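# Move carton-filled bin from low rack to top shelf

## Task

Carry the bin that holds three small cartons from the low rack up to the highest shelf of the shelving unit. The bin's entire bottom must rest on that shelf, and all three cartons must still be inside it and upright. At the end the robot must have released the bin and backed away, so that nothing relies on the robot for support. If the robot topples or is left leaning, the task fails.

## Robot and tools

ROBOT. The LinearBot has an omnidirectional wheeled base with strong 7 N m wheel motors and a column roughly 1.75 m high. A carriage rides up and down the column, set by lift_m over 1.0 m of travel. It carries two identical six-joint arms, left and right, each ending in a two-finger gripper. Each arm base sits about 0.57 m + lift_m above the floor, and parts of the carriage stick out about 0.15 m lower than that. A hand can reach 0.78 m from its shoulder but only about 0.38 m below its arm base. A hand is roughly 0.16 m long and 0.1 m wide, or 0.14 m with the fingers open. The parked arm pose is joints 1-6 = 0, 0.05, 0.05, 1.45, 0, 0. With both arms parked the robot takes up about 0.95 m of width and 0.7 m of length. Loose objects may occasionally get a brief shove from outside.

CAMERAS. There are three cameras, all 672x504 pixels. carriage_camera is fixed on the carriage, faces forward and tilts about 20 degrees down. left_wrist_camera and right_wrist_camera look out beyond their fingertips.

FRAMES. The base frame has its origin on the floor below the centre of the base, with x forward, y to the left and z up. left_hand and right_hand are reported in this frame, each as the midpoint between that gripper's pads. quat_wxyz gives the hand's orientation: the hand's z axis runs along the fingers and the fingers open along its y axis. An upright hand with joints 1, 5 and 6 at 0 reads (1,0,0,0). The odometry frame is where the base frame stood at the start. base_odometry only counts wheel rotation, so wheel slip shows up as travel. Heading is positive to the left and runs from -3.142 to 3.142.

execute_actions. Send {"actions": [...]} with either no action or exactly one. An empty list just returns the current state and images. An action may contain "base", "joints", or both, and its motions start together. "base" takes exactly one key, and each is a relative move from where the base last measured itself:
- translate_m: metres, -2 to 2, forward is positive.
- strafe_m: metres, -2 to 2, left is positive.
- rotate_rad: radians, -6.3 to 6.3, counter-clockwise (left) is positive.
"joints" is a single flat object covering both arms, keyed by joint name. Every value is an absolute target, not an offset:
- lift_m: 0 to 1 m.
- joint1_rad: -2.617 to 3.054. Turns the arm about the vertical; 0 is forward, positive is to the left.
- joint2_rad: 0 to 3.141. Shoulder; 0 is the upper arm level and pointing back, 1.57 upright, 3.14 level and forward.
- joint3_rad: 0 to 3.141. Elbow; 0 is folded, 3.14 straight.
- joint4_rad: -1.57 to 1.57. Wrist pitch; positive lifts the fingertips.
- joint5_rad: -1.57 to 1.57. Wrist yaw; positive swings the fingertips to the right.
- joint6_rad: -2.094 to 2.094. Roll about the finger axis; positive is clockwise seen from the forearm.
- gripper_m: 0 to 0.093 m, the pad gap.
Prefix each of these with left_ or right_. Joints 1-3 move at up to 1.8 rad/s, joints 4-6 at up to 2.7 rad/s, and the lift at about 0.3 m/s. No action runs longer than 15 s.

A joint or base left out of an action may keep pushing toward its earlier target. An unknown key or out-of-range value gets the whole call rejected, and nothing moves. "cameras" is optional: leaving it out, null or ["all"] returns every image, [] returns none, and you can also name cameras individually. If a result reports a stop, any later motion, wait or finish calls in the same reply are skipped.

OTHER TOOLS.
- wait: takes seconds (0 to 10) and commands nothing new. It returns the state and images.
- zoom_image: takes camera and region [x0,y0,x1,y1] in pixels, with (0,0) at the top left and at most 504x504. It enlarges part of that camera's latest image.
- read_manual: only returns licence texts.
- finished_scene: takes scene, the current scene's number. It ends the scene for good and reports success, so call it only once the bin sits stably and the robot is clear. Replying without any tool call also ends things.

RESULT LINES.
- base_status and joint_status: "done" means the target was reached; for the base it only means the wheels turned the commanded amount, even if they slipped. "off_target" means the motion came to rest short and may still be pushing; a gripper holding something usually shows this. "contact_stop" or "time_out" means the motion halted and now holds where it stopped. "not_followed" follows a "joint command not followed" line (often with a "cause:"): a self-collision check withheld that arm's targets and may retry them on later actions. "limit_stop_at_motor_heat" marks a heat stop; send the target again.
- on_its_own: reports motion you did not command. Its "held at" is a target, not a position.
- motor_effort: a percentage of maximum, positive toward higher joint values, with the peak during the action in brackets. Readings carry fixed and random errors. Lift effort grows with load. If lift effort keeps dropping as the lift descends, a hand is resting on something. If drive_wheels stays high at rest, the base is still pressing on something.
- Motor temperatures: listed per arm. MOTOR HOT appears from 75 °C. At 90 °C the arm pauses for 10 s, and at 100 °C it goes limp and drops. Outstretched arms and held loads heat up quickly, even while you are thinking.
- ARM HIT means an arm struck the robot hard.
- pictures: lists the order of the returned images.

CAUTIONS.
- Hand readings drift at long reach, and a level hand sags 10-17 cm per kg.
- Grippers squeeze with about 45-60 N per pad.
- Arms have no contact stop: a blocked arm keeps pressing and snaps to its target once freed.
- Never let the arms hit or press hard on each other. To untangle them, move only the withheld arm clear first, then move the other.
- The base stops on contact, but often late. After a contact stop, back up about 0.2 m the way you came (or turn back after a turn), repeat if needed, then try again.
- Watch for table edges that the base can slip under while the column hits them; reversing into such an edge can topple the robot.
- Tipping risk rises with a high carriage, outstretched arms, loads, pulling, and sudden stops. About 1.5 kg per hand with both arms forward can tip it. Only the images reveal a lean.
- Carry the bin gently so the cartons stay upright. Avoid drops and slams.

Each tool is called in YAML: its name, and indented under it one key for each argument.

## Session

execute_actions:
  actions: []
  cameras: ["carriage_camera"]

Scene clock: 0.00 s.
Motor temperatures (°C, as the motors report them): left_arm=[29 37 30 30 30 29] | right_arm=[30 40 33 28 30 27]
base_odometry: x=+0.000 y=+0.000 heading=+0.000 (m, m, rad; odometry frame)
base_status: not commanded
joint_positions: lift_m=+0.300 left_joint1_rad=-0.001 left_joint2_rad=+0.030 left_joint3_rad=+0.051 left_joint4_rad=+1.444 left_joint5_rad=+0.012 left_joint6_rad=-0.021 left_gripper_m=+0.094 right_joint1_rad=+0.009 right_joint2_rad=+0.045 right_joint3_rad=+0.039 right_joint4_rad=+1.444 right_joint5_rad=-0.020 right_joint6_rad=-0.043 right_gripper_m=+0.095
joint_status: not commanded
motor_effort: lift_m=+23 drive_wheels=+2 (%)
left_hand: x=+0.2919 y=+0.3082 z=+1.3261 quat_wxyz=(+0.999, +0.005, +0.053, -0.011) (m; base frame)
right_hand: x=+0.3004 y=-0.3064 z=+1.3227 quat_wxyz=(+0.998, -0.012, +0.066, -0.016) (m; base frame)
pictures: carriage_camera
Images, in order (width x height): carriage_camera 672x504.

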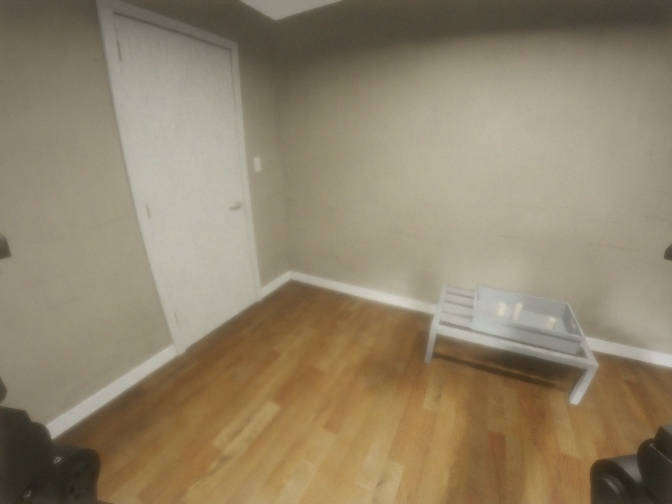

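execute_actions:
  actions:
    - {"base":{"rotate_rad":-0.55}}
  cameras: ["carriage_camera"]

execute_actions:
  actions:
    - {"base":{"translate_m":0.75},"joints":{"left_joint2_rad":2.3,"left_joint3_rad":1.15,"left_joint4_rad":-0.4,"right_joint2_rad":2.3,"right_joint3_rad":1.15,"right_joint4_rad":-0.4,"left_joint1_rad":0.3,"right_joint1_rad":-0.3,"left_joint5_rad":0,"right_joint5_rad":0,"left_joint6_rad":0,"right_joint6_rad":0}}
  cameras: ["carriage_camera"]

Scene clock: 8.03 s.
Motor temperatures (°C, as the motors report them): left_arm=[29 37 31 30 30 29] | right_arm=[30 40 34 28 30 27]
base_odometry: x=+0.000 y=+0.000 heading=-0.550 (m, m, rad; odometry frame)
base_status: done
joint_positions: lift_m=+0.300 left_joint1_rad=-0.001 left_joint2_rad=+0.030 left_joint3_rad=+0.051 left_joint4_rad=+1.444 left_joint5_rad=+0.012 left_joint6_rad=-0.021 left_gripper_m=+0.094 right_joint1_rad=+0.009 right_joint2_rad=+0.045 right_joint3_rad=+0.039 right_joint4_rad=+1.444 right_joint5_rad=-0.020 right_joint6_rad=-0.043 right_gripper_m=+0.095
joint_status: not commanded
motor_effort: lift_m=+23(23) drive_wheels=+7(19) (%)
left_hand: x=+0.2919 y=+0.3082 z=+1.3261 quat_wxyz=(+0.999, +0.005, +0.053, -0.011) (m; base frame)
right_hand: x=+0.3003 y=-0.3064 z=+1.3227 quat_wxyz=(+0.998, -0.012, +0.066, -0.016) (m; base frame)
pictures: carriage_camera
Images, in order (width x height): carriage_camera 672x504.

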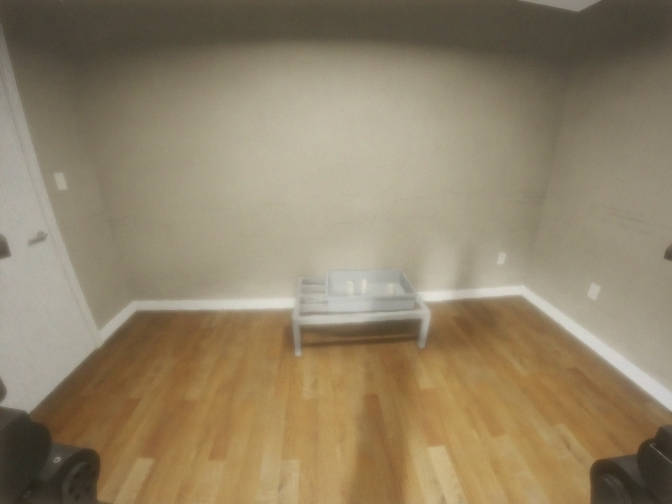

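Scene clock: 11.77 s.
Motor temperatures (°C, as the motors report them): left_arm=[29 38 32 31 30 29] | right_arm=[30 41 35 28 30 27]
base_odometry: x=+0.639 y=-0.393 heading=-0.551 (m, m, rad; odometry frame)
base_status: done
joint_positions: lift_m=+0.300 left_joint1_rad=+0.295 left_joint2_rad=+2.290 left_joint3_rad=+1.145 left_joint4_rad=-0.390 left_joint5_rad=+0.004 left_joint6_rad=-0.006 left_gripper_m=+0.094 right_joint1_rad=-0.295 right_joint2_rad=+2.291 right_joint3_rad=+1.140 right_joint4_rad=-0.401 right_joint5_rad=-0.008 right_joint6_rad=-0.005 right_gripper_m=+0.095
joint_status: all done
motor_effort: lift_m=+23(23) drive_wheels=-9(27) (%)
left_hand: x=+0.6095 y=+0.4139 z=+0.7633 quat_wxyz=(+0.018, -0.150, +0.989, +0.001) (m; base frame)
right_hand: x=+0.6048 y=-0.4115 z=+0.7621 quat_wxyz=(+0.010, +0.144, +0.989, +0.003) (m; base frame)
pictures: carriage_camera
Images, in order (width x height): carriage_camera 672x504.

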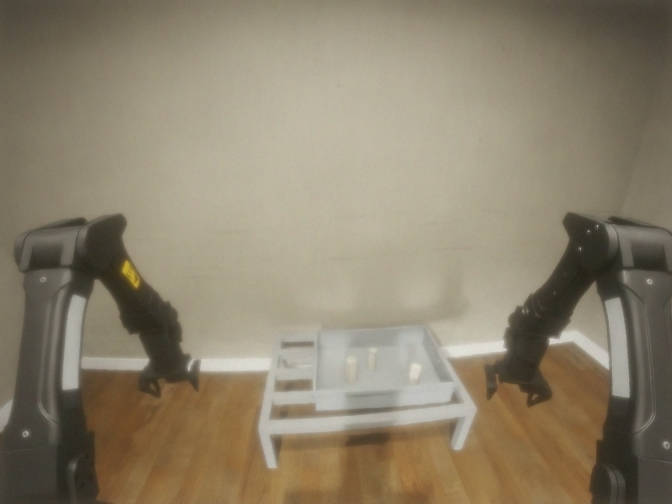

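zoom_image:
  camera: "carriage_camera"
  region: [250, 310, 490, 480]

Region (250, 310, 490, 480) of carriage_camera's 672x504 image, scaled by 2.100, with more detail than that image has; it fills the top 357 rows of this view, and the rest is white.

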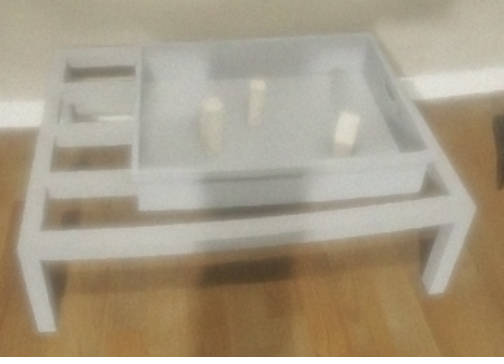

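execute_actions:
  actions:
    - {"base":{"rotate_rad":0.05},"joints":{"left_joint1_rad":-0.03,"right_joint1_rad":0.04,"left_joint6_rad":-0.03,"right_joint6_rad":0.04}}
  cameras: []

execute_actions:
  actions:
    - {"base":{"strafe_m":-0.269},"joints":{"lift_m":0.08}}
  cameras: []

execute_actions:
  actions:
    - {"base":{"translate_m":0.535}}

Scene clock: 21.20 s.
Motor temperatures (°C, as the motors report them): left_arm=[29 41 32 31 30 29] | right_arm=[30 44 35 28 30 27]
base_odometry: x=+0.639 y=-0.393 heading=-0.501 (m, m, rad; odometry frame)
base_status: done
joint_positions: lift_m=+0.300 left_joint1_rad=-0.036 left_joint2_rad=+2.290 left_joint3_rad=+1.145 left_joint4_rad=-0.390 left_joint5_rad=+0.002 left_joint6_rad=-0.027 left_gripper_m=+0.094 right_joint1_rad=+0.048 right_joint2_rad=+2.291 right_joint3_rad=+1.140 right_joint4_rad=-0.396 right_joint5_rad=-0.003 right_joint6_rad=+0.035 right_gripper_m=+0.095
joint_status: all done
motor_effort: lift_m=+23(23) drive_wheels=-8(10) (%)
left_hand: x=+0.6245 y=+0.2968 z=+0.7633 quat_wxyz=(+0.018, +0.005, +1.000, -0.002) (m; base frame)
right_hand: x=+0.6205 y=-0.2927 z=+0.7622 quat_wxyz=(+0.012, -0.006, +1.000, +0.002) (m; base frame)
pictures: none
No camera images: the call's "cameras" was empty. Leave "cameras" out to get every camera's image.

Scene clock: 23.57 s.
Motor temperatures (°C, as the motors report them): left_arm=[29 42 33 31 30 29] | right_arm=[30 44 35 28 30 27]
base_odometry: x=+0.510 y=-0.629 heading=-0.501 (m, m, rad; odometry frame)
base_status: done
joint_positions: lift_m=+0.080 left_joint1_rad=-0.033 left_joint2_rad=+2.291 left_joint3_rad=+1.145 left_joint4_rad=-0.390 left_joint5_rad=+0.002 left_joint6_rad=-0.027 left_gripper_m=+0.094 right_joint1_rad=+0.042 right_joint2_rad=+2.291 right_joint3_rad=+1.140 right_joint4_rad=-0.397 right_joint5_rad=-0.003 right_joint6_rad=+0.035 right_gripper_m=+0.095
joint_status: all done
motor_effort: lift_m=+23(23) drive_wheels=-3(14) (%)
left_hand: x=+0.6243 y=+0.2979 z=+0.5431 quat_wxyz=(+0.018, +0.003, +1.000, -0.002) (m; base frame)
right_hand: x=+0.6202 y=-0.2948 z=+0.5422 quat_wxyz=(+0.012, -0.003, +1.000, +0.002) (m; base frame)
pictures: none
No camera images: the call's "cameras" was empty. Leave "cameras" out to get every camera's image.

Scene clock: 26.77 s.
Motor temperatures (°C, as the motors report them): left_arm=[29 43 33 31 30 29] | right_arm=[30 45 35 28 30 27]
base_odometry: x=+0.979 y=-0.887 heading=-0.502 (m, m, rad; odometry frame)
base_status: done
joint_positions: lift_m=+0.080 left_joint1_rad=-0.033 left_joint2_rad=+2.291 left_joint3_rad=+1.145 left_joint4_rad=-0.390 left_joint5_rad=+0.002 left_joint6_rad=-0.027 left_gripper_m=+0.094 right_joint1_rad=+0.042 right_joint2_rad=+2.291 right_joint3_rad=+1.140 right_joint4_rad=-0.397 right_joint5_rad=-0.003 right_joint6_rad=+0.035 right_gripper_m=+0.095
joint_status: not commanded
motor_effort: lift_m=+23(23) drive_wheels=-8(17) (%)
left_hand: x=+0.6243 y=+0.2979 z=+0.5431 quat_wxyz=(+0.018, +0.003, +1.000, -0.002) (m; base frame)
right_hand: x=+0.6201 y=-0.2948 z=+0.5422 quat_wxyz=(+0.011, -0.003, +1.000, +0.002) (m; base frame)
pictures: carriage_camera, left_wrist_camera, right_wrist_camera
Images, in order (width x height): carriage_camera 672x504, left_wrist_camera 672x504, right_wrist_camera 672x504.

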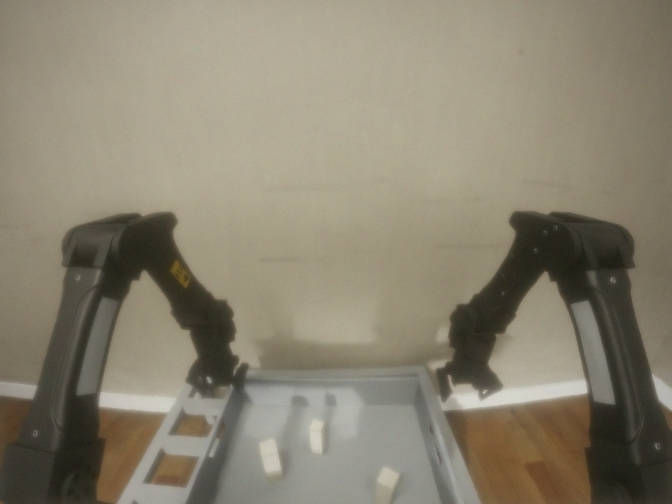

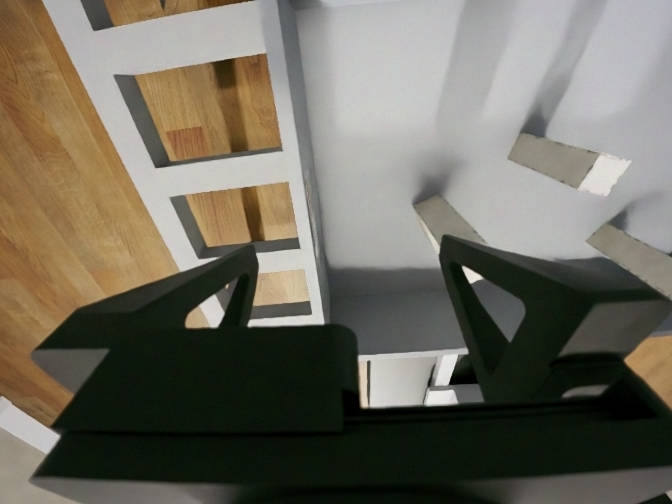

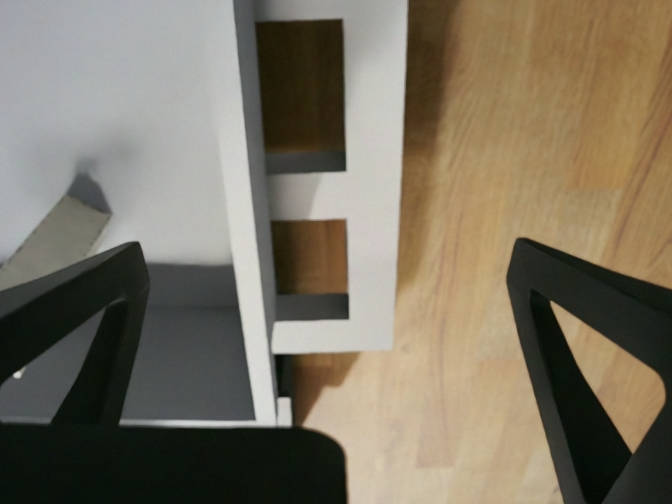

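execute_actions:
  actions:
    - {"base":{"strafe_m":0.037},"joints":{"lift_m":0.0}}

Scene clock: 31.13 s.
Motor temperatures (°C, as the motors report them): left_arm=[29 44 33 31 30 29] | right_arm=[30 46 36 28 30 27]
base_odometry: x=+0.997 y=-0.854 heading=-0.502 (m, m, rad; odometry frame)
base_status: done
joint_positions: lift_m=+0.000 left_joint1_rad=-0.032 left_joint2_rad=+2.289 left_joint3_rad=+1.145 left_joint4_rad=-0.390 left_joint5_rad=+0.002 left_joint6_rad=-0.027 left_gripper_m=+0.094 right_joint1_rad=+0.040 right_joint2_rad=+2.291 right_joint3_rad=+1.140 right_joint4_rad=-0.397 right_joint5_rad=-0.003 right_joint6_rad=+0.035 right_gripper_m=+0.095
joint_status: all done
motor_effort: lift_m=+22(23) drive_wheels=-3(12) (%)
left_hand: x=+0.6246 y=+0.2982 z=+0.4636 quat_wxyz=(+0.018, +0.003, +1.000, -0.002) (m; base frame)
right_hand: x=+0.6203 y=-0.2956 z=+0.4623 quat_wxyz=(+0.012, -0.002, +1.000, +0.002) (m; base frame)
pictures: carriage_camera, left_wrist_camera, right_wrist_camera
Images, in order (width x height): carriage_camera 672x504, left_wrist_camera 672x504, right_wrist_camera 672x504.

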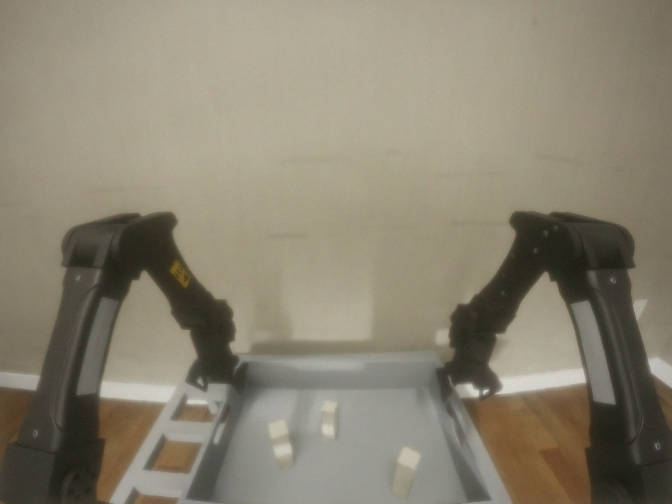

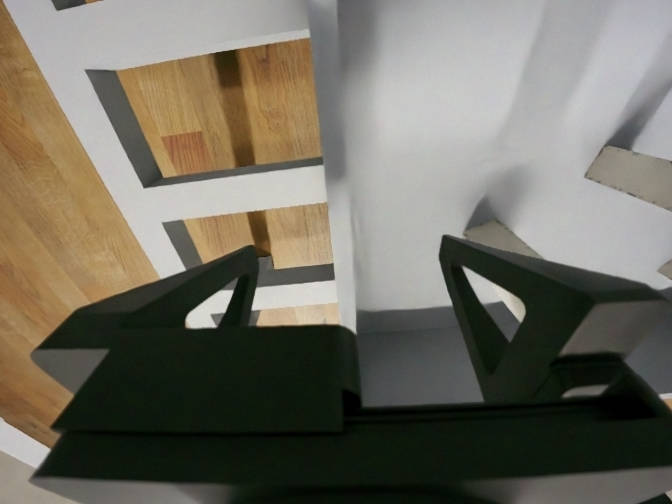

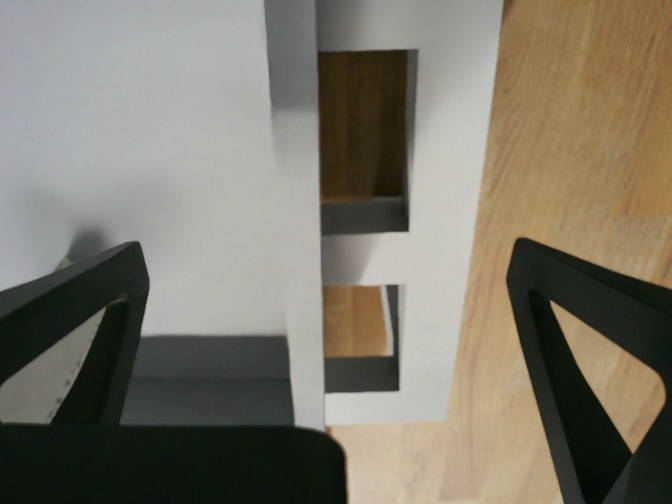

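execute_actions:
  actions:
    - {"base":{"rotate_rad":0.02},"joints":{"left_gripper_m":0.07,"right_gripper_m":0.07}}
  cameras: []

execute_actions:
  actions:
    - {"joints":{"left_joint2_rad":2.55,"right_joint2_rad":2.55,"left_joint3_rad":1.2,"right_joint3_rad":1.2,"left_joint4_rad":-0.21,"right_joint4_rad":-0.21}}

Scene clock: 37.73 s.
Motor temperatures (°C, as the motors report them): left_arm=[29 45 33 31 30 29] | right_arm=[30 47 36 28 30 27]
base_odometry: x=+0.997 y=-0.854 heading=-0.483 (m, m, rad; odometry frame)
base_status: done
joint_positions: lift_m=+0.000 left_joint1_rad=-0.029 left_joint2_rad=+2.289 left_joint3_rad=+1.145 left_joint4_rad=-0.390 left_joint5_rad=+0.002 left_joint6_rad=-0.027 left_gripper_m=+0.070 right_joint1_rad=+0.041 right_joint2_rad=+2.291 right_joint3_rad=+1.140 right_joint4_rad=-0.397 right_joint5_rad=-0.003 right_joint6_rad=+0.035 right_gripper_m=+0.070
joint_status: all done
motor_effort: lift_m=+22(22) drive_wheels=-10(16) (%)
left_hand: x=+0.6246 y=+0.2996 z=+0.4636 quat_wxyz=(+0.018, +0.001, +1.000, -0.001) (m; base frame)
right_hand: x=+0.6201 y=-0.2951 z=+0.4623 quat_wxyz=(+0.011, -0.003, +1.000, +0.002) (m; base frame)
pictures: none
No camera images: the call's "cameras" was empty. Leave "cameras" out to get every camera's image.

Scene clock: 38.67 s.
Motor temperatures (°C, as the motors report them): left_arm=[29 45 33 31 30 29] | right_arm=[30 48 36 28 30 27]
base_odometry: x=+0.997 y=-0.854 heading=-0.483 (m, m, rad; odometry frame)
base_status: not commanded
joint_positions: lift_m=+0.000 left_joint1_rad=-0.029 left_joint2_rad=+2.550 left_joint3_rad=+1.195 left_joint4_rad=-0.215 left_joint5_rad=+0.002 left_joint6_rad=-0.027 left_gripper_m=+0.070 right_joint1_rad=+0.041 right_joint2_rad=+2.550 right_joint3_rad=+1.191 right_joint4_rad=-0.213 right_joint5_rad=-0.003 right_joint6_rad=+0.035 right_gripper_m=+0.070
joint_status: all done
motor_effort: lift_m=+22(22) drive_wheels=-10(11) (%)
left_hand: x=+0.6160 y=+0.2998 z=+0.3836 quat_wxyz=(+0.000, +0.001, +1.000, -0.001) (m; base frame)
right_hand: x=+0.6148 y=-0.2953 z=+0.3832 quat_wxyz=(-0.001, -0.003, +1.000, +0.001) (m; base frame)
pictures: carriage_camera, left_wrist_camera, right_wrist_camera
Images, in order (width x height): carriage_camera 672x504, left_wrist_camera 672x504, right_wrist_camera 672x504.

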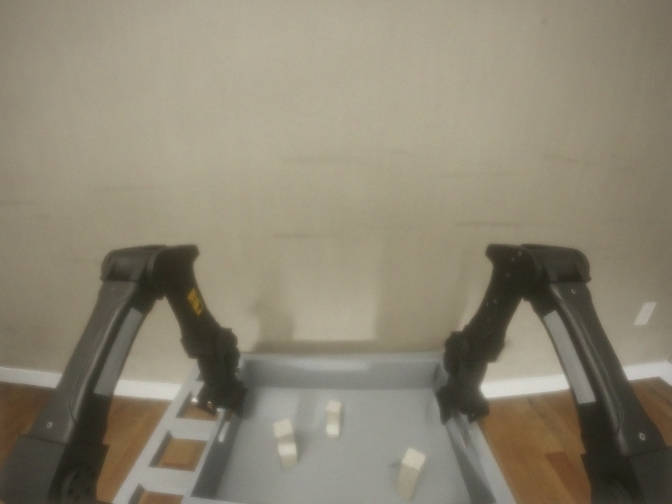

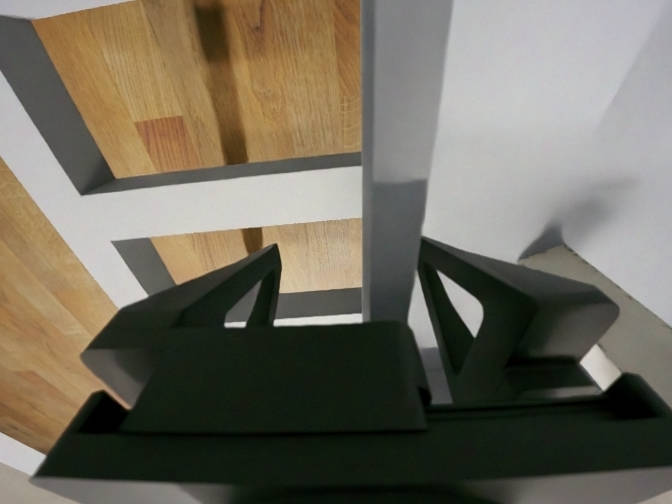

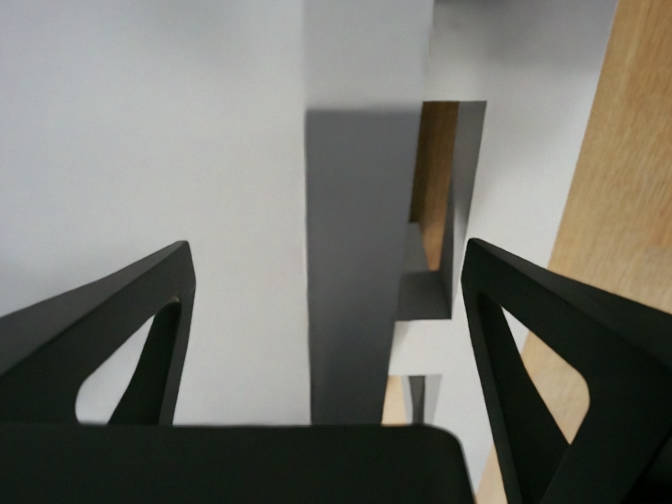

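execute_actions:
  actions:
    - {"joints":{"left_joint1_rad":-0.065,"left_joint6_rad":-0.06,"right_joint1_rad":0.028}}
  cameras: ["left_wrist_camera","right_wrist_camera"]

execute_actions:
  actions:
    - {"joints":{"left_gripper_m":0.0,"right_gripper_m":0.0}}
  cameras: []

execute_actions:
  actions:
    - {"joints":{"lift_m":0.08}}

Scene clock: 42.87 s.
Motor temperatures (°C, as the motors report them): left_arm=[29 47 33 31 30 29] | right_arm=[30 49 36 28 30 27]
base_odometry: x=+0.997 y=-0.854 heading=-0.483 (m, m, rad; odometry frame)
base_status: not commanded
joint_positions: lift_m=+0.000 left_joint1_rad=-0.066 left_joint2_rad=+2.550 left_joint3_rad=+1.195 left_joint4_rad=-0.215 left_joint5_rad=+0.002 left_joint6_rad=-0.054 left_gripper_m=+0.070 right_joint1_rad=+0.035 right_joint2_rad=+2.550 right_joint3_rad=+1.191 right_joint4_rad=-0.213 right_joint5_rad=-0.003 right_joint6_rad=+0.035 right_gripper_m=+0.070
joint_status: all done
motor_effort: lift_m=+22(22) drive_wheels=-10(10) (%)
left_hand: x=+0.6154 y=+0.2868 z=+0.3836 quat_wxyz=(+0.000, +0.006, +1.000, -0.001) (m; base frame)
right_hand: x=+0.6149 y=-0.2976 z=+0.3832 quat_wxyz=(-0.001, +0.000, +1.000, +0.001) (m; base frame)
pictures: left_wrist_camera, right_wrist_camera
Images, in order (width x height): left_wrist_camera 672x504, right_wrist_camera 672x504.

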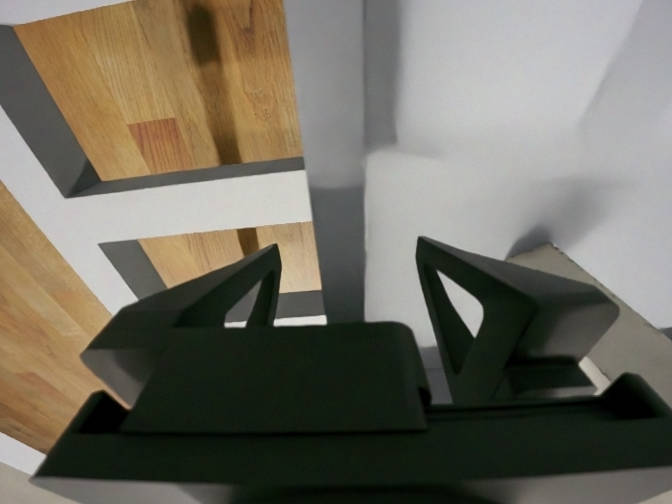

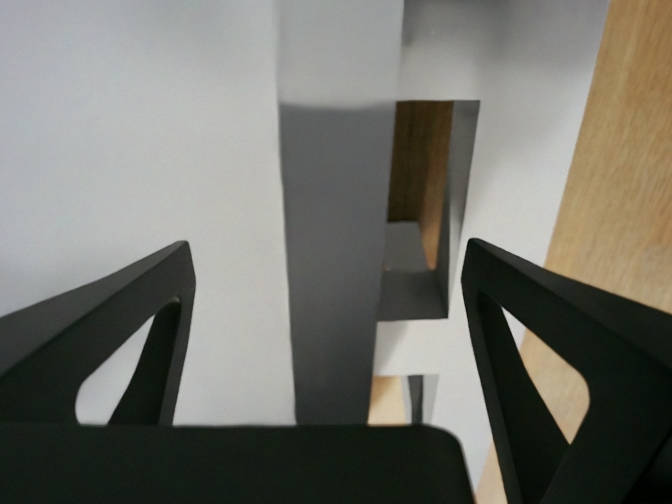

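Scene clock: 43.53 s.
Motor temperatures (°C, as the motors report them): left_arm=[29 47 33 31 30 29] | right_arm=[30 49 36 28 30 27]
base_odometry: x=+0.997 y=-0.854 heading=-0.483 (m, m, rad; odometry frame)
base_status: not commanded
joint_positions: lift_m=+0.000 left_joint1_rad=-0.057 left_joint2_rad=+2.550 left_joint3_rad=+1.195 left_joint4_rad=-0.215 left_joint5_rad=+0.018 left_joint6_rad=-0.053 left_gripper_m=+0.008 right_joint1_rad=+0.029 right_joint2_rad=+2.550 right_joint3_rad=+1.191 right_joint4_rad=-0.213 right_joint5_rad=-0.012 right_joint6_rad=+0.034 right_gripper_m=+0.010
joint_status: left_gripper_m off_target (ended at +0.008, target +0.000); right_gripper_m off_target (ended at +0.010, target +0.000)
motor_effort: lift_m=+22(22) drive_wheels=-10(10) (%)
left_hand: x=+0.6155 y=+0.2871 z=+0.3836 quat_wxyz=(+0.000, +0.002, +1.000, -0.009) (m; base frame)
right_hand: x=+0.6149 y=-0.2982 z=+0.3832 quat_wxyz=(-0.001, +0.003, +1.000, +0.006) (m; base frame)
pictures: none
No camera images: the call's "cameras" was empty. Leave "cameras" out to get every camera's image.

Scene clock: 44.40 s.
Motor temperatures (°C, as the motors report them): left_arm=[29 47 33 31 30 29] | right_arm=[30 49 36 28 30 27]
base_odometry: x=+0.997 y=-0.854 heading=-0.483 (m, m, rad; odometry frame)
base_status: not commanded
joint_positions: lift_m=+0.080 left_joint1_rad=-0.057 left_joint2_rad=+2.563 left_joint3_rad=+1.195 left_joint4_rad=-0.195 left_joint5_rad=+0.018 left_joint6_rad=-0.052 left_gripper_m=+0.008 right_joint1_rad=+0.029 right_joint2_rad=+2.569 right_joint3_rad=+1.191 right_joint4_rad=-0.189 right_joint5_rad=-0.012 right_joint6_rad=+0.034 right_gripper_m=+0.010
joint_status: all done
motor_effort: lift_m=+25(32) drive_wheels=-10(10) (%)
left_hand: x=+0.6159 y=+0.2871 z=+0.4589 quat_wxyz=(+0.003, +0.003, +1.000, -0.009) (m; base frame)
right_hand: x=+0.6147 y=-0.2982 z=+0.4568 quat_wxyz=(+0.002, +0.003, +1.000, +0.006) (m; base frame)
pictures: carriage_camera, left_wrist_camera, right_wrist_camera
Images, in order (width x height): carriage_camera 672x504, left_wrist_camera 672x504, right_wrist_camera 672x504.

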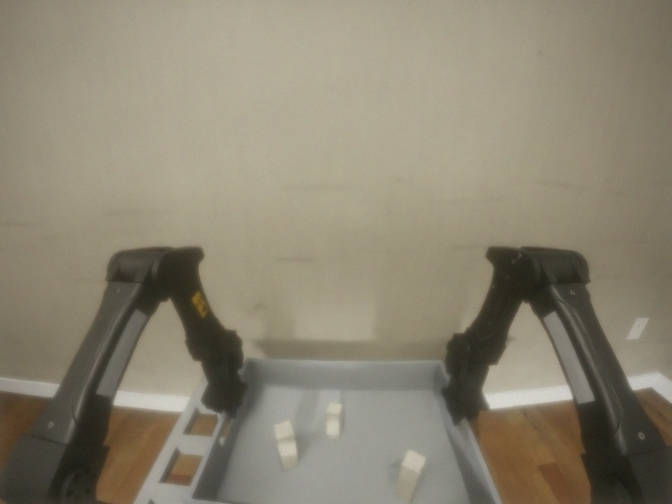

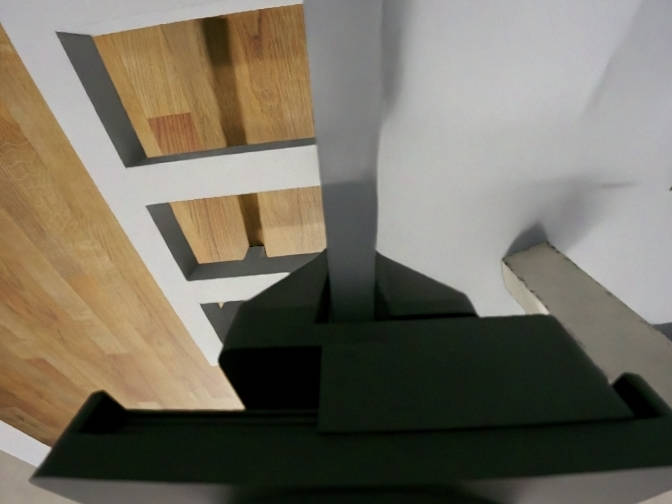

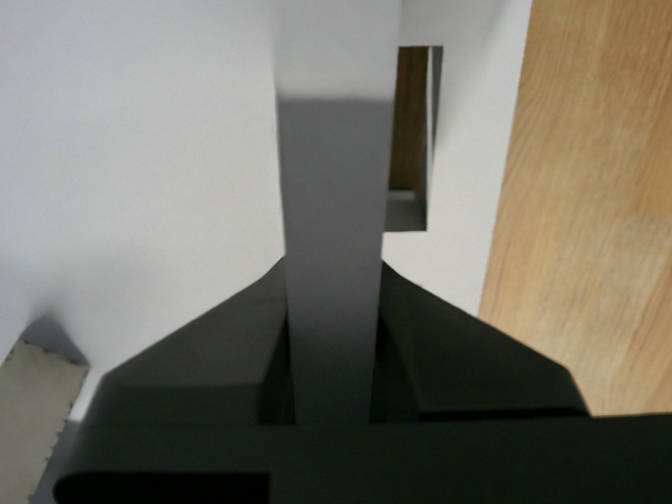

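execute_actions:
  actions:
    - {"base":{"translate_m":-0.5}}
  cameras: []

execute_actions:
  actions:
    - {"base":{"rotate_rad":3.125}}
  cameras: ["carriage_camera"]

Scene clock: 50.63 s.
Motor temperatures (°C, as the motors report them): left_arm=[29 49 33 31 30 29] | right_arm=[30 52 36 28 30 27]
base_odometry: x=+0.554 y=-0.622 heading=-0.483 (m, m, rad; odometry frame)
base_status: done
joint_positions: lift_m=+0.080 left_joint1_rad=-0.058 left_joint2_rad=+2.563 left_joint3_rad=+1.195 left_joint4_rad=-0.192 left_joint5_rad=+0.017 left_joint6_rad=-0.052 left_gripper_m=+0.008 right_joint1_rad=+0.027 right_joint2_rad=+2.569 right_joint3_rad=+1.191 right_joint4_rad=-0.186 right_joint5_rad=-0.012 right_joint6_rad=+0.034 right_gripper_m=+0.010
joint_status: not commanded
motor_effort: lift_m=+25(25) drive_wheels=-2(15) (%)
left_hand: x=+0.6167 y=+0.2870 z=+0.4589 quat_wxyz=(+0.005, +0.003, +1.000, -0.009) (m; base frame)
right_hand: x=+0.6154 y=-0.2985 z=+0.4568 quat_wxyz=(+0.003, +0.003, +1.000, +0.006) (m; base frame)
pictures: none
No camera images: the call's "cameras" was empty. Leave "cameras" out to get every camera's image.

Scene clock: 54.90 s.
Motor temperatures (°C, as the motors report them): left_arm=[29 51 33 31 30 29] | right_arm=[30 54 36 28 30 27]
base_odometry: x=+0.555 y=-0.622 heading=+2.642 (m, m, rad; odometry frame)
base_status: done
joint_positions: lift_m=+0.080 left_joint1_rad=-0.058 left_joint2_rad=+2.563 left_joint3_rad=+1.195 left_joint4_rad=-0.177 left_joint5_rad=+0.018 left_joint6_rad=-0.051 left_gripper_m=+0.008 right_joint1_rad=+0.025 right_joint2_rad=+2.569 right_joint3_rad=+1.191 right_joint4_rad=-0.171 right_joint5_rad=-0.016 right_joint6_rad=+0.029 right_gripper_m=+0.010
joint_status: not commanded
motor_effort: lift_m=+25(25) drive_wheels=+8(24) (%)
left_hand: x=+0.6205 y=+0.2866 z=+0.4590 quat_wxyz=(+0.012, +0.003, +1.000, -0.010) (m; base frame)
right_hand: x=+0.6191 y=-0.2986 z=+0.4569 quat_wxyz=(+0.011, +0.002, +1.000, +0.009) (m; base frame)
pictures: carriage_camera
Images, in order (width x height): carriage_camera 672x504.

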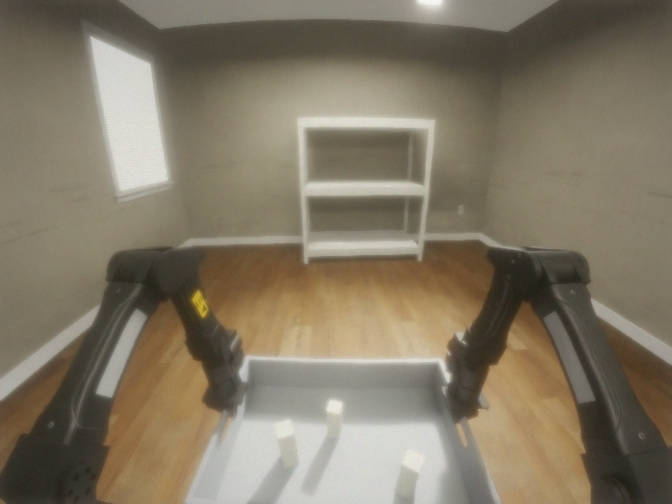

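execute_actions:
  actions:
    - {"joints":{"left_joint2_rad":2.47,"right_joint2_rad":2.47,"left_joint3_rad":1.2,"right_joint3_rad":1.2,"left_joint4_rad":-0.3,"right_joint4_rad":-0.3}}
  cameras: ["carriage_camera"]

Scene clock: 66.70 s.
Motor temperatures (°C, as the motors report them): left_arm=[29 54 33 31 30 29] | right_arm=[30 58 35 28 30 27]
base_odometry: x=+0.555 y=-0.622 heading=+2.642 (m, m, rad; odometry frame)
base_status: not commanded
joint_positions: lift_m=+0.080 left_joint1_rad=-0.058 left_joint2_rad=+2.489 left_joint3_rad=+1.195 left_joint4_rad=-0.273 left_joint5_rad=+0.017 left_joint6_rad=-0.051 left_gripper_m=+0.008 right_joint1_rad=+0.025 right_joint2_rad=+2.497 right_joint3_rad=+1.191 right_joint4_rad=-0.266 right_joint5_rad=-0.016 right_joint6_rad=+0.030 right_gripper_m=+0.010
joint_status: all done
motor_effort: lift_m=+25(25) drive_wheels=+8(8) (%)
left_hand: x=+0.6202 y=+0.2868 z=+0.4835 quat_wxyz=(+0.001, +0.003, +1.000, -0.009) (m; base frame)
right_hand: x=+0.6188 y=-0.2986 z=+0.4806 quat_wxyz=(-0.001, +0.003, +1.000, +0.008) (m; base frame)
pictures: carriage_camera
Images, in order (width x height): carriage_camera 672x504.

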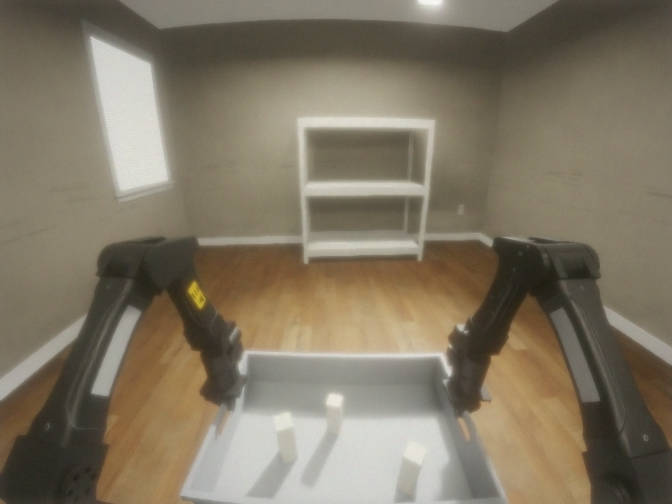

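Smooth. Continue raising while strafing.

execute_actions:
  actions:
    - {"base":{"strafe_m":-0.29},"joints":{"left_joint2_rad":2.33,"right_joint2_rad":2.33,"left_joint3_rad":1.2,"right_joint3_rad":1.2,"left_joint4_rad":-0.44,"right_joint4_rad":-0.44}}
  cameras: ["carriage_camera"]

execute_actions:
  actions:
    - {"base":{"translate_m":1.0},"joints":{"lift_m":0.3,"left_joint2_rad":2.18,"right_joint2_rad":2.18,"left_joint3_rad":1.22,"right_joint3_rad":1.22,"left_joint4_rad":-0.61,"right_joint4_rad":-0.61}}
  cameras: ["carriage_camera"]

Scene clock: 72.17 s.
Motor temperatures (°C, as the motors report them): left_arm=[29 55 33 31 30 29] | right_arm=[30 59 36 28 30 27]
base_odometry: x=+0.693 y=-0.367 heading=+2.643 (m, m, rad; odometry frame)
base_status: done
joint_positions: lift_m=+0.080 left_joint1_rad=-0.059 left_joint2_rad=+2.338 left_joint3_rad=+1.195 left_joint4_rad=-0.412 left_joint5_rad=+0.014 left_joint6_rad=-0.052 left_gripper_m=+0.008 right_joint1_rad=+0.023 right_joint2_rad=+2.347 right_joint3_rad=+1.191 right_joint4_rad=-0.404 right_joint5_rad=-0.016 right_joint6_rad=+0.030 right_gripper_m=+0.010
joint_status: all done
motor_effort: lift_m=+25(25) drive_wheels=-9(22) (%)
left_hand: x=+0.6283 y=+0.2862 z=+0.5345 quat_wxyz=(+0.007, +0.004, +1.000, -0.008) (m; base frame)
right_hand: x=+0.6272 y=-0.2991 z=+0.5311 quat_wxyz=(+0.005, +0.004, +1.000, +0.008) (m; base frame)
pictures: carriage_camera
Images, in order (width x height): carriage_camera 672x504.

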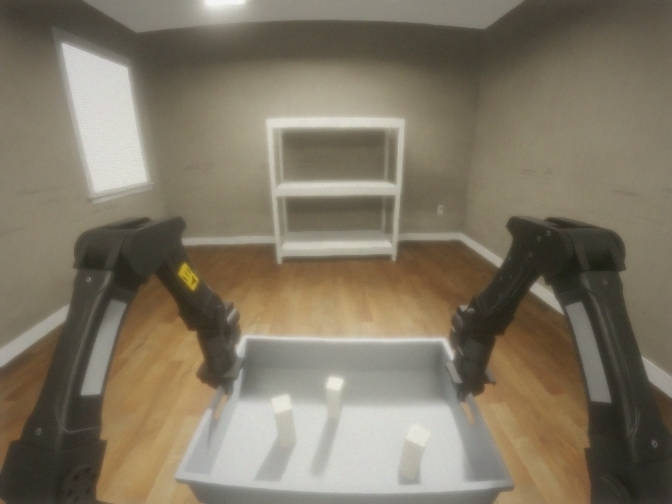

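Scene clock: 76.47 s.
Motor temperatures (°C, as the motors report them): left_arm=[29 56 34 31 30 29] | right_arm=[30 60 36 28 30 27]
base_odometry: x=-0.184 y=+0.112 heading=+2.642 (m, m, rad; odometry frame)
base_status: done
joint_positions: lift_m=+0.300 left_joint1_rad=-0.060 left_joint2_rad=+2.188 left_joint3_rad=+1.195 left_joint4_rad=-0.584 left_joint5_rad=+0.016 left_joint6_rad=-0.053 left_gripper_m=+0.008 right_joint1_rad=+0.023 right_joint2_rad=+2.195 right_joint3_rad=+1.196 right_joint4_rad=-0.581 right_joint5_rad=-0.017 right_joint6_rad=+0.029 right_gripper_m=+0.010
joint_status: all done
motor_effort: lift_m=+25(32) drive_wheels=-8(24) (%)
left_hand: x=+0.6204 y=+0.2862 z=+0.8054 quat_wxyz=(-0.004, +0.003, +1.000, -0.008) (m; base frame)
right_hand: x=+0.6208 y=-0.2992 z=+0.8033 quat_wxyz=(-0.005, +0.003, +1.000, +0.008) (m; base frame)
pictures: carriage_camera
Images, in order (width x height): carriage_camera 672x504.

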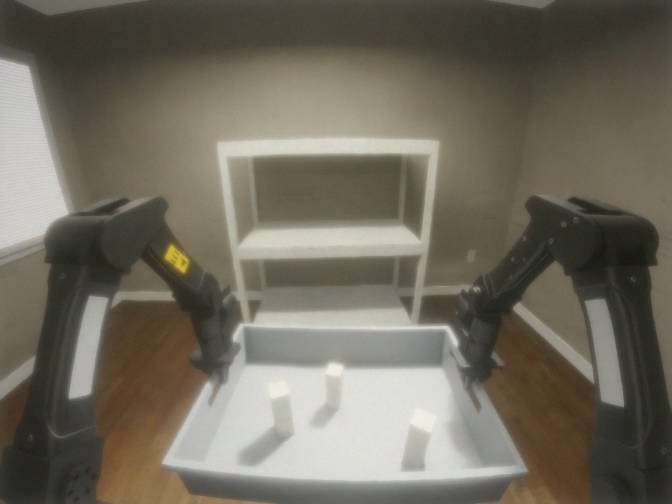

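execute_actions:
  actions:
    - {"base":{"translate_m":0.65},"joints":{"lift_m":0.65,"left_joint2_rad":2.02,"right_joint2_rad":2.02,"left_joint3_rad":1.22,"right_joint3_rad":1.22,"left_joint4_rad":-0.77,"right_joint4_rad":-0.77}}
  cameras: ["carriage_camera"]

execute_actions:
  actions:
    - {"joints":{"lift_m":1.0}}
  cameras: ["carriage_camera"]

Scene clock: 86.33 s.
Motor temperatures (°C, as the motors report them): left_arm=[29 56 35 31 30 29] | right_arm=[30 61 37 28 30 27]
base_odometry: x=-0.754 y=+0.424 heading=+2.641 (m, m, rad; odometry frame)
base_status: done
joint_positions: lift_m=+0.650 left_joint1_rad=-0.060 left_joint2_rad=+2.029 left_joint3_rad=+1.195 left_joint4_rad=-0.741 left_joint5_rad=+0.017 left_joint6_rad=-0.054 left_gripper_m=+0.008 right_joint1_rad=+0.023 right_joint2_rad=+2.031 right_joint3_rad=+1.196 right_joint4_rad=-0.742 right_joint5_rad=-0.018 right_joint6_rad=+0.029 right_gripper_m=+0.010
joint_status: all done
motor_effort: lift_m=+25(32) drive_wheels=-8(23) (%)
left_hand: x=+0.6099 y=+0.2866 z=+1.2083 quat_wxyz=(-0.002, +0.003, +1.000, -0.008) (m; base frame)
right_hand: x=+0.6104 y=-0.2990 z=+1.2079 quat_wxyz=(-0.003, +0.003, +1.000, +0.009) (m; base frame)
pictures: carriage_camera
Images, in order (width x height): carriage_camera 672x504.

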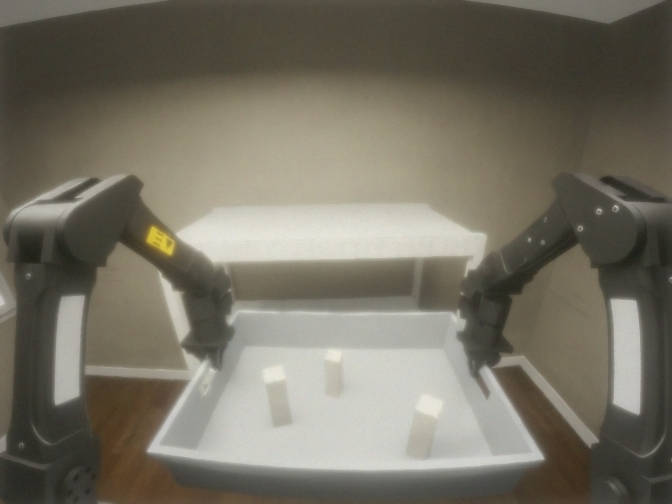

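Scene clock: 88.27 s.
Motor temperatures (°C, as the motors report them): left_arm=[29 56 36 31 30 29] | right_arm=[30 61 38 28 30 27]
base_odometry: x=-0.754 y=+0.424 heading=+2.641 (m, m, rad; odometry frame)
base_status: not commanded
joint_positions: lift_m=+1.000 left_joint1_rad=-0.060 left_joint2_rad=+2.034 left_joint3_rad=+1.195 left_joint4_rad=-0.742 left_joint5_rad=+0.018 left_joint6_rad=-0.054 left_gripper_m=+0.008 right_joint1_rad=+0.023 right_joint2_rad=+2.035 right_joint3_rad=+1.196 right_joint4_rad=-0.743 right_joint5_rad=-0.018 right_joint6_rad=+0.029 right_gripper_m=+0.010
joint_status: all done
motor_effort: lift_m=+25(29) drive_wheels=-7(8) (%)
left_hand: x=+0.6090 y=+0.2865 z=+1.5567 quat_wxyz=(-0.005, +0.003, +1.000, -0.009) (m; base frame)
right_hand: x=+0.6095 y=-0.2990 z=+1.5564 quat_wxyz=(-0.006, +0.003, +1.000, +0.009) (m; base frame)
pictures: carriage_camera
Images, in order (width x height): carriage_camera 672x504.

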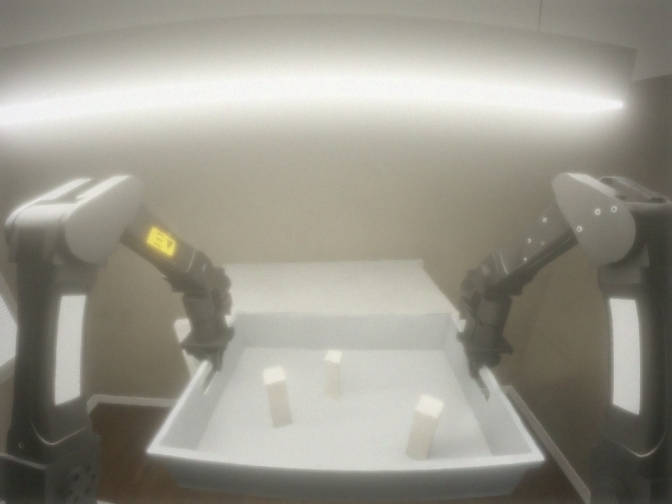

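execute_actions:
  actions:
    - {"base":{"rotate_rad":0.035}}
  cameras: []

execute_actions:
  actions:
    - {"base":{"translate_m":0.45}}

Scene clock: 95.23 s.
Motor temperatures (°C, as the motors report them): left_arm=[29 56 37 31 30 29] | right_arm=[30 61 38 28 30 27]
base_odometry: x=-0.755 y=+0.425 heading=+2.675 (m, m, rad; odometry frame)
base_status: done
joint_positions: lift_m=+1.000 left_joint1_rad=-0.058 left_joint2_rad=+2.034 left_joint3_rad=+1.195 left_joint4_rad=-0.741 left_joint5_rad=+0.017 left_joint6_rad=-0.053 left_gripper_m=+0.008 right_joint1_rad=+0.027 right_joint2_rad=+2.035 right_joint3_rad=+1.196 right_joint4_rad=-0.742 right_joint5_rad=-0.016 right_joint6_rad=+0.030 right_gripper_m=+0.010
joint_status: not commanded
motor_effort: lift_m=+25(25) drive_wheels=-9(13) (%)
left_hand: x=+0.6091 y=+0.2874 z=+1.5567 quat_wxyz=(-0.005, +0.002, +1.000, -0.008) (m; base frame)
right_hand: x=+0.6098 y=-0.2982 z=+1.5564 quat_wxyz=(-0.005, +0.002, +1.000, +0.008) (m; base frame)
pictures: none
No camera images: the call's "cameras" was empty. Leave "cameras" out to get every camera's image.

Scene clock: 98.33 s.
Motor temperatures (°C, as the motors report them): left_arm=[29 56 37 31 30 29] | right_arm=[30 61 39 28 30 27]
base_odometry: x=-1.157 y=+0.626 heading=+2.676 (m, m, rad; odometry frame)
base_status: done
joint_positions: lift_m=+1.000 left_joint1_rad=-0.058 left_joint2_rad=+2.034 left_joint3_rad=+1.195 left_joint4_rad=-0.739 left_joint5_rad=+0.017 left_joint6_rad=-0.053 left_gripper_m=+0.008 right_joint1_rad=+0.027 right_joint2_rad=+2.035 right_joint3_rad=+1.196 right_joint4_rad=-0.739 right_joint5_rad=-0.016 right_joint6_rad=+0.031 right_gripper_m=+0.010
joint_status: not commanded
motor_effort: lift_m=+25(25) drive_wheels=-7(25) (%)
left_hand: x=+0.6098 y=+0.2871 z=+1.5567 quat_wxyz=(-0.004, +0.003, +1.000, -0.008) (m; base frame)
right_hand: x=+0.6105 y=-0.2981 z=+1.5564 quat_wxyz=(-0.004, +0.002, +1.000, +0.008) (m; base frame)
pictures: carriage_camera, left_wrist_camera, right_wrist_camera
Images, in order (width x height): carriage_camera 672x504, left_wrist_camera 672x504, right_wrist_camera 672x504.

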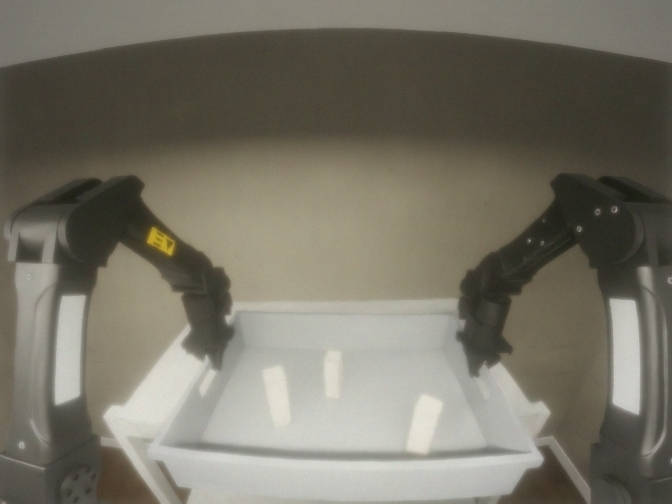

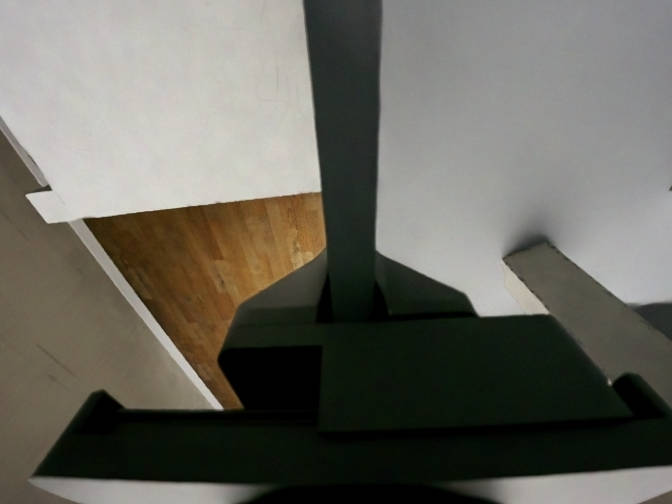

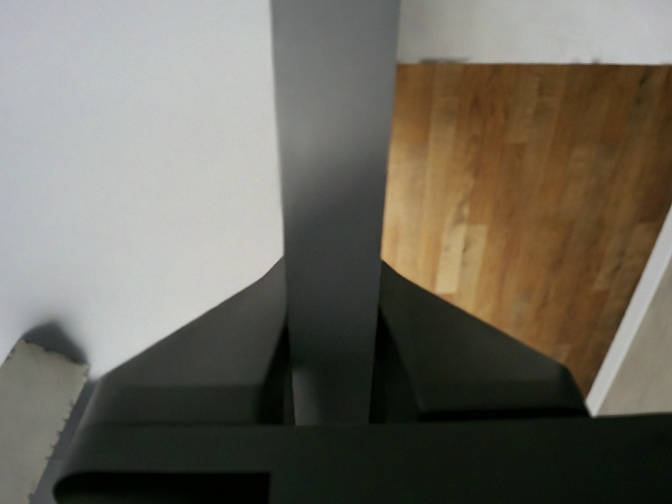

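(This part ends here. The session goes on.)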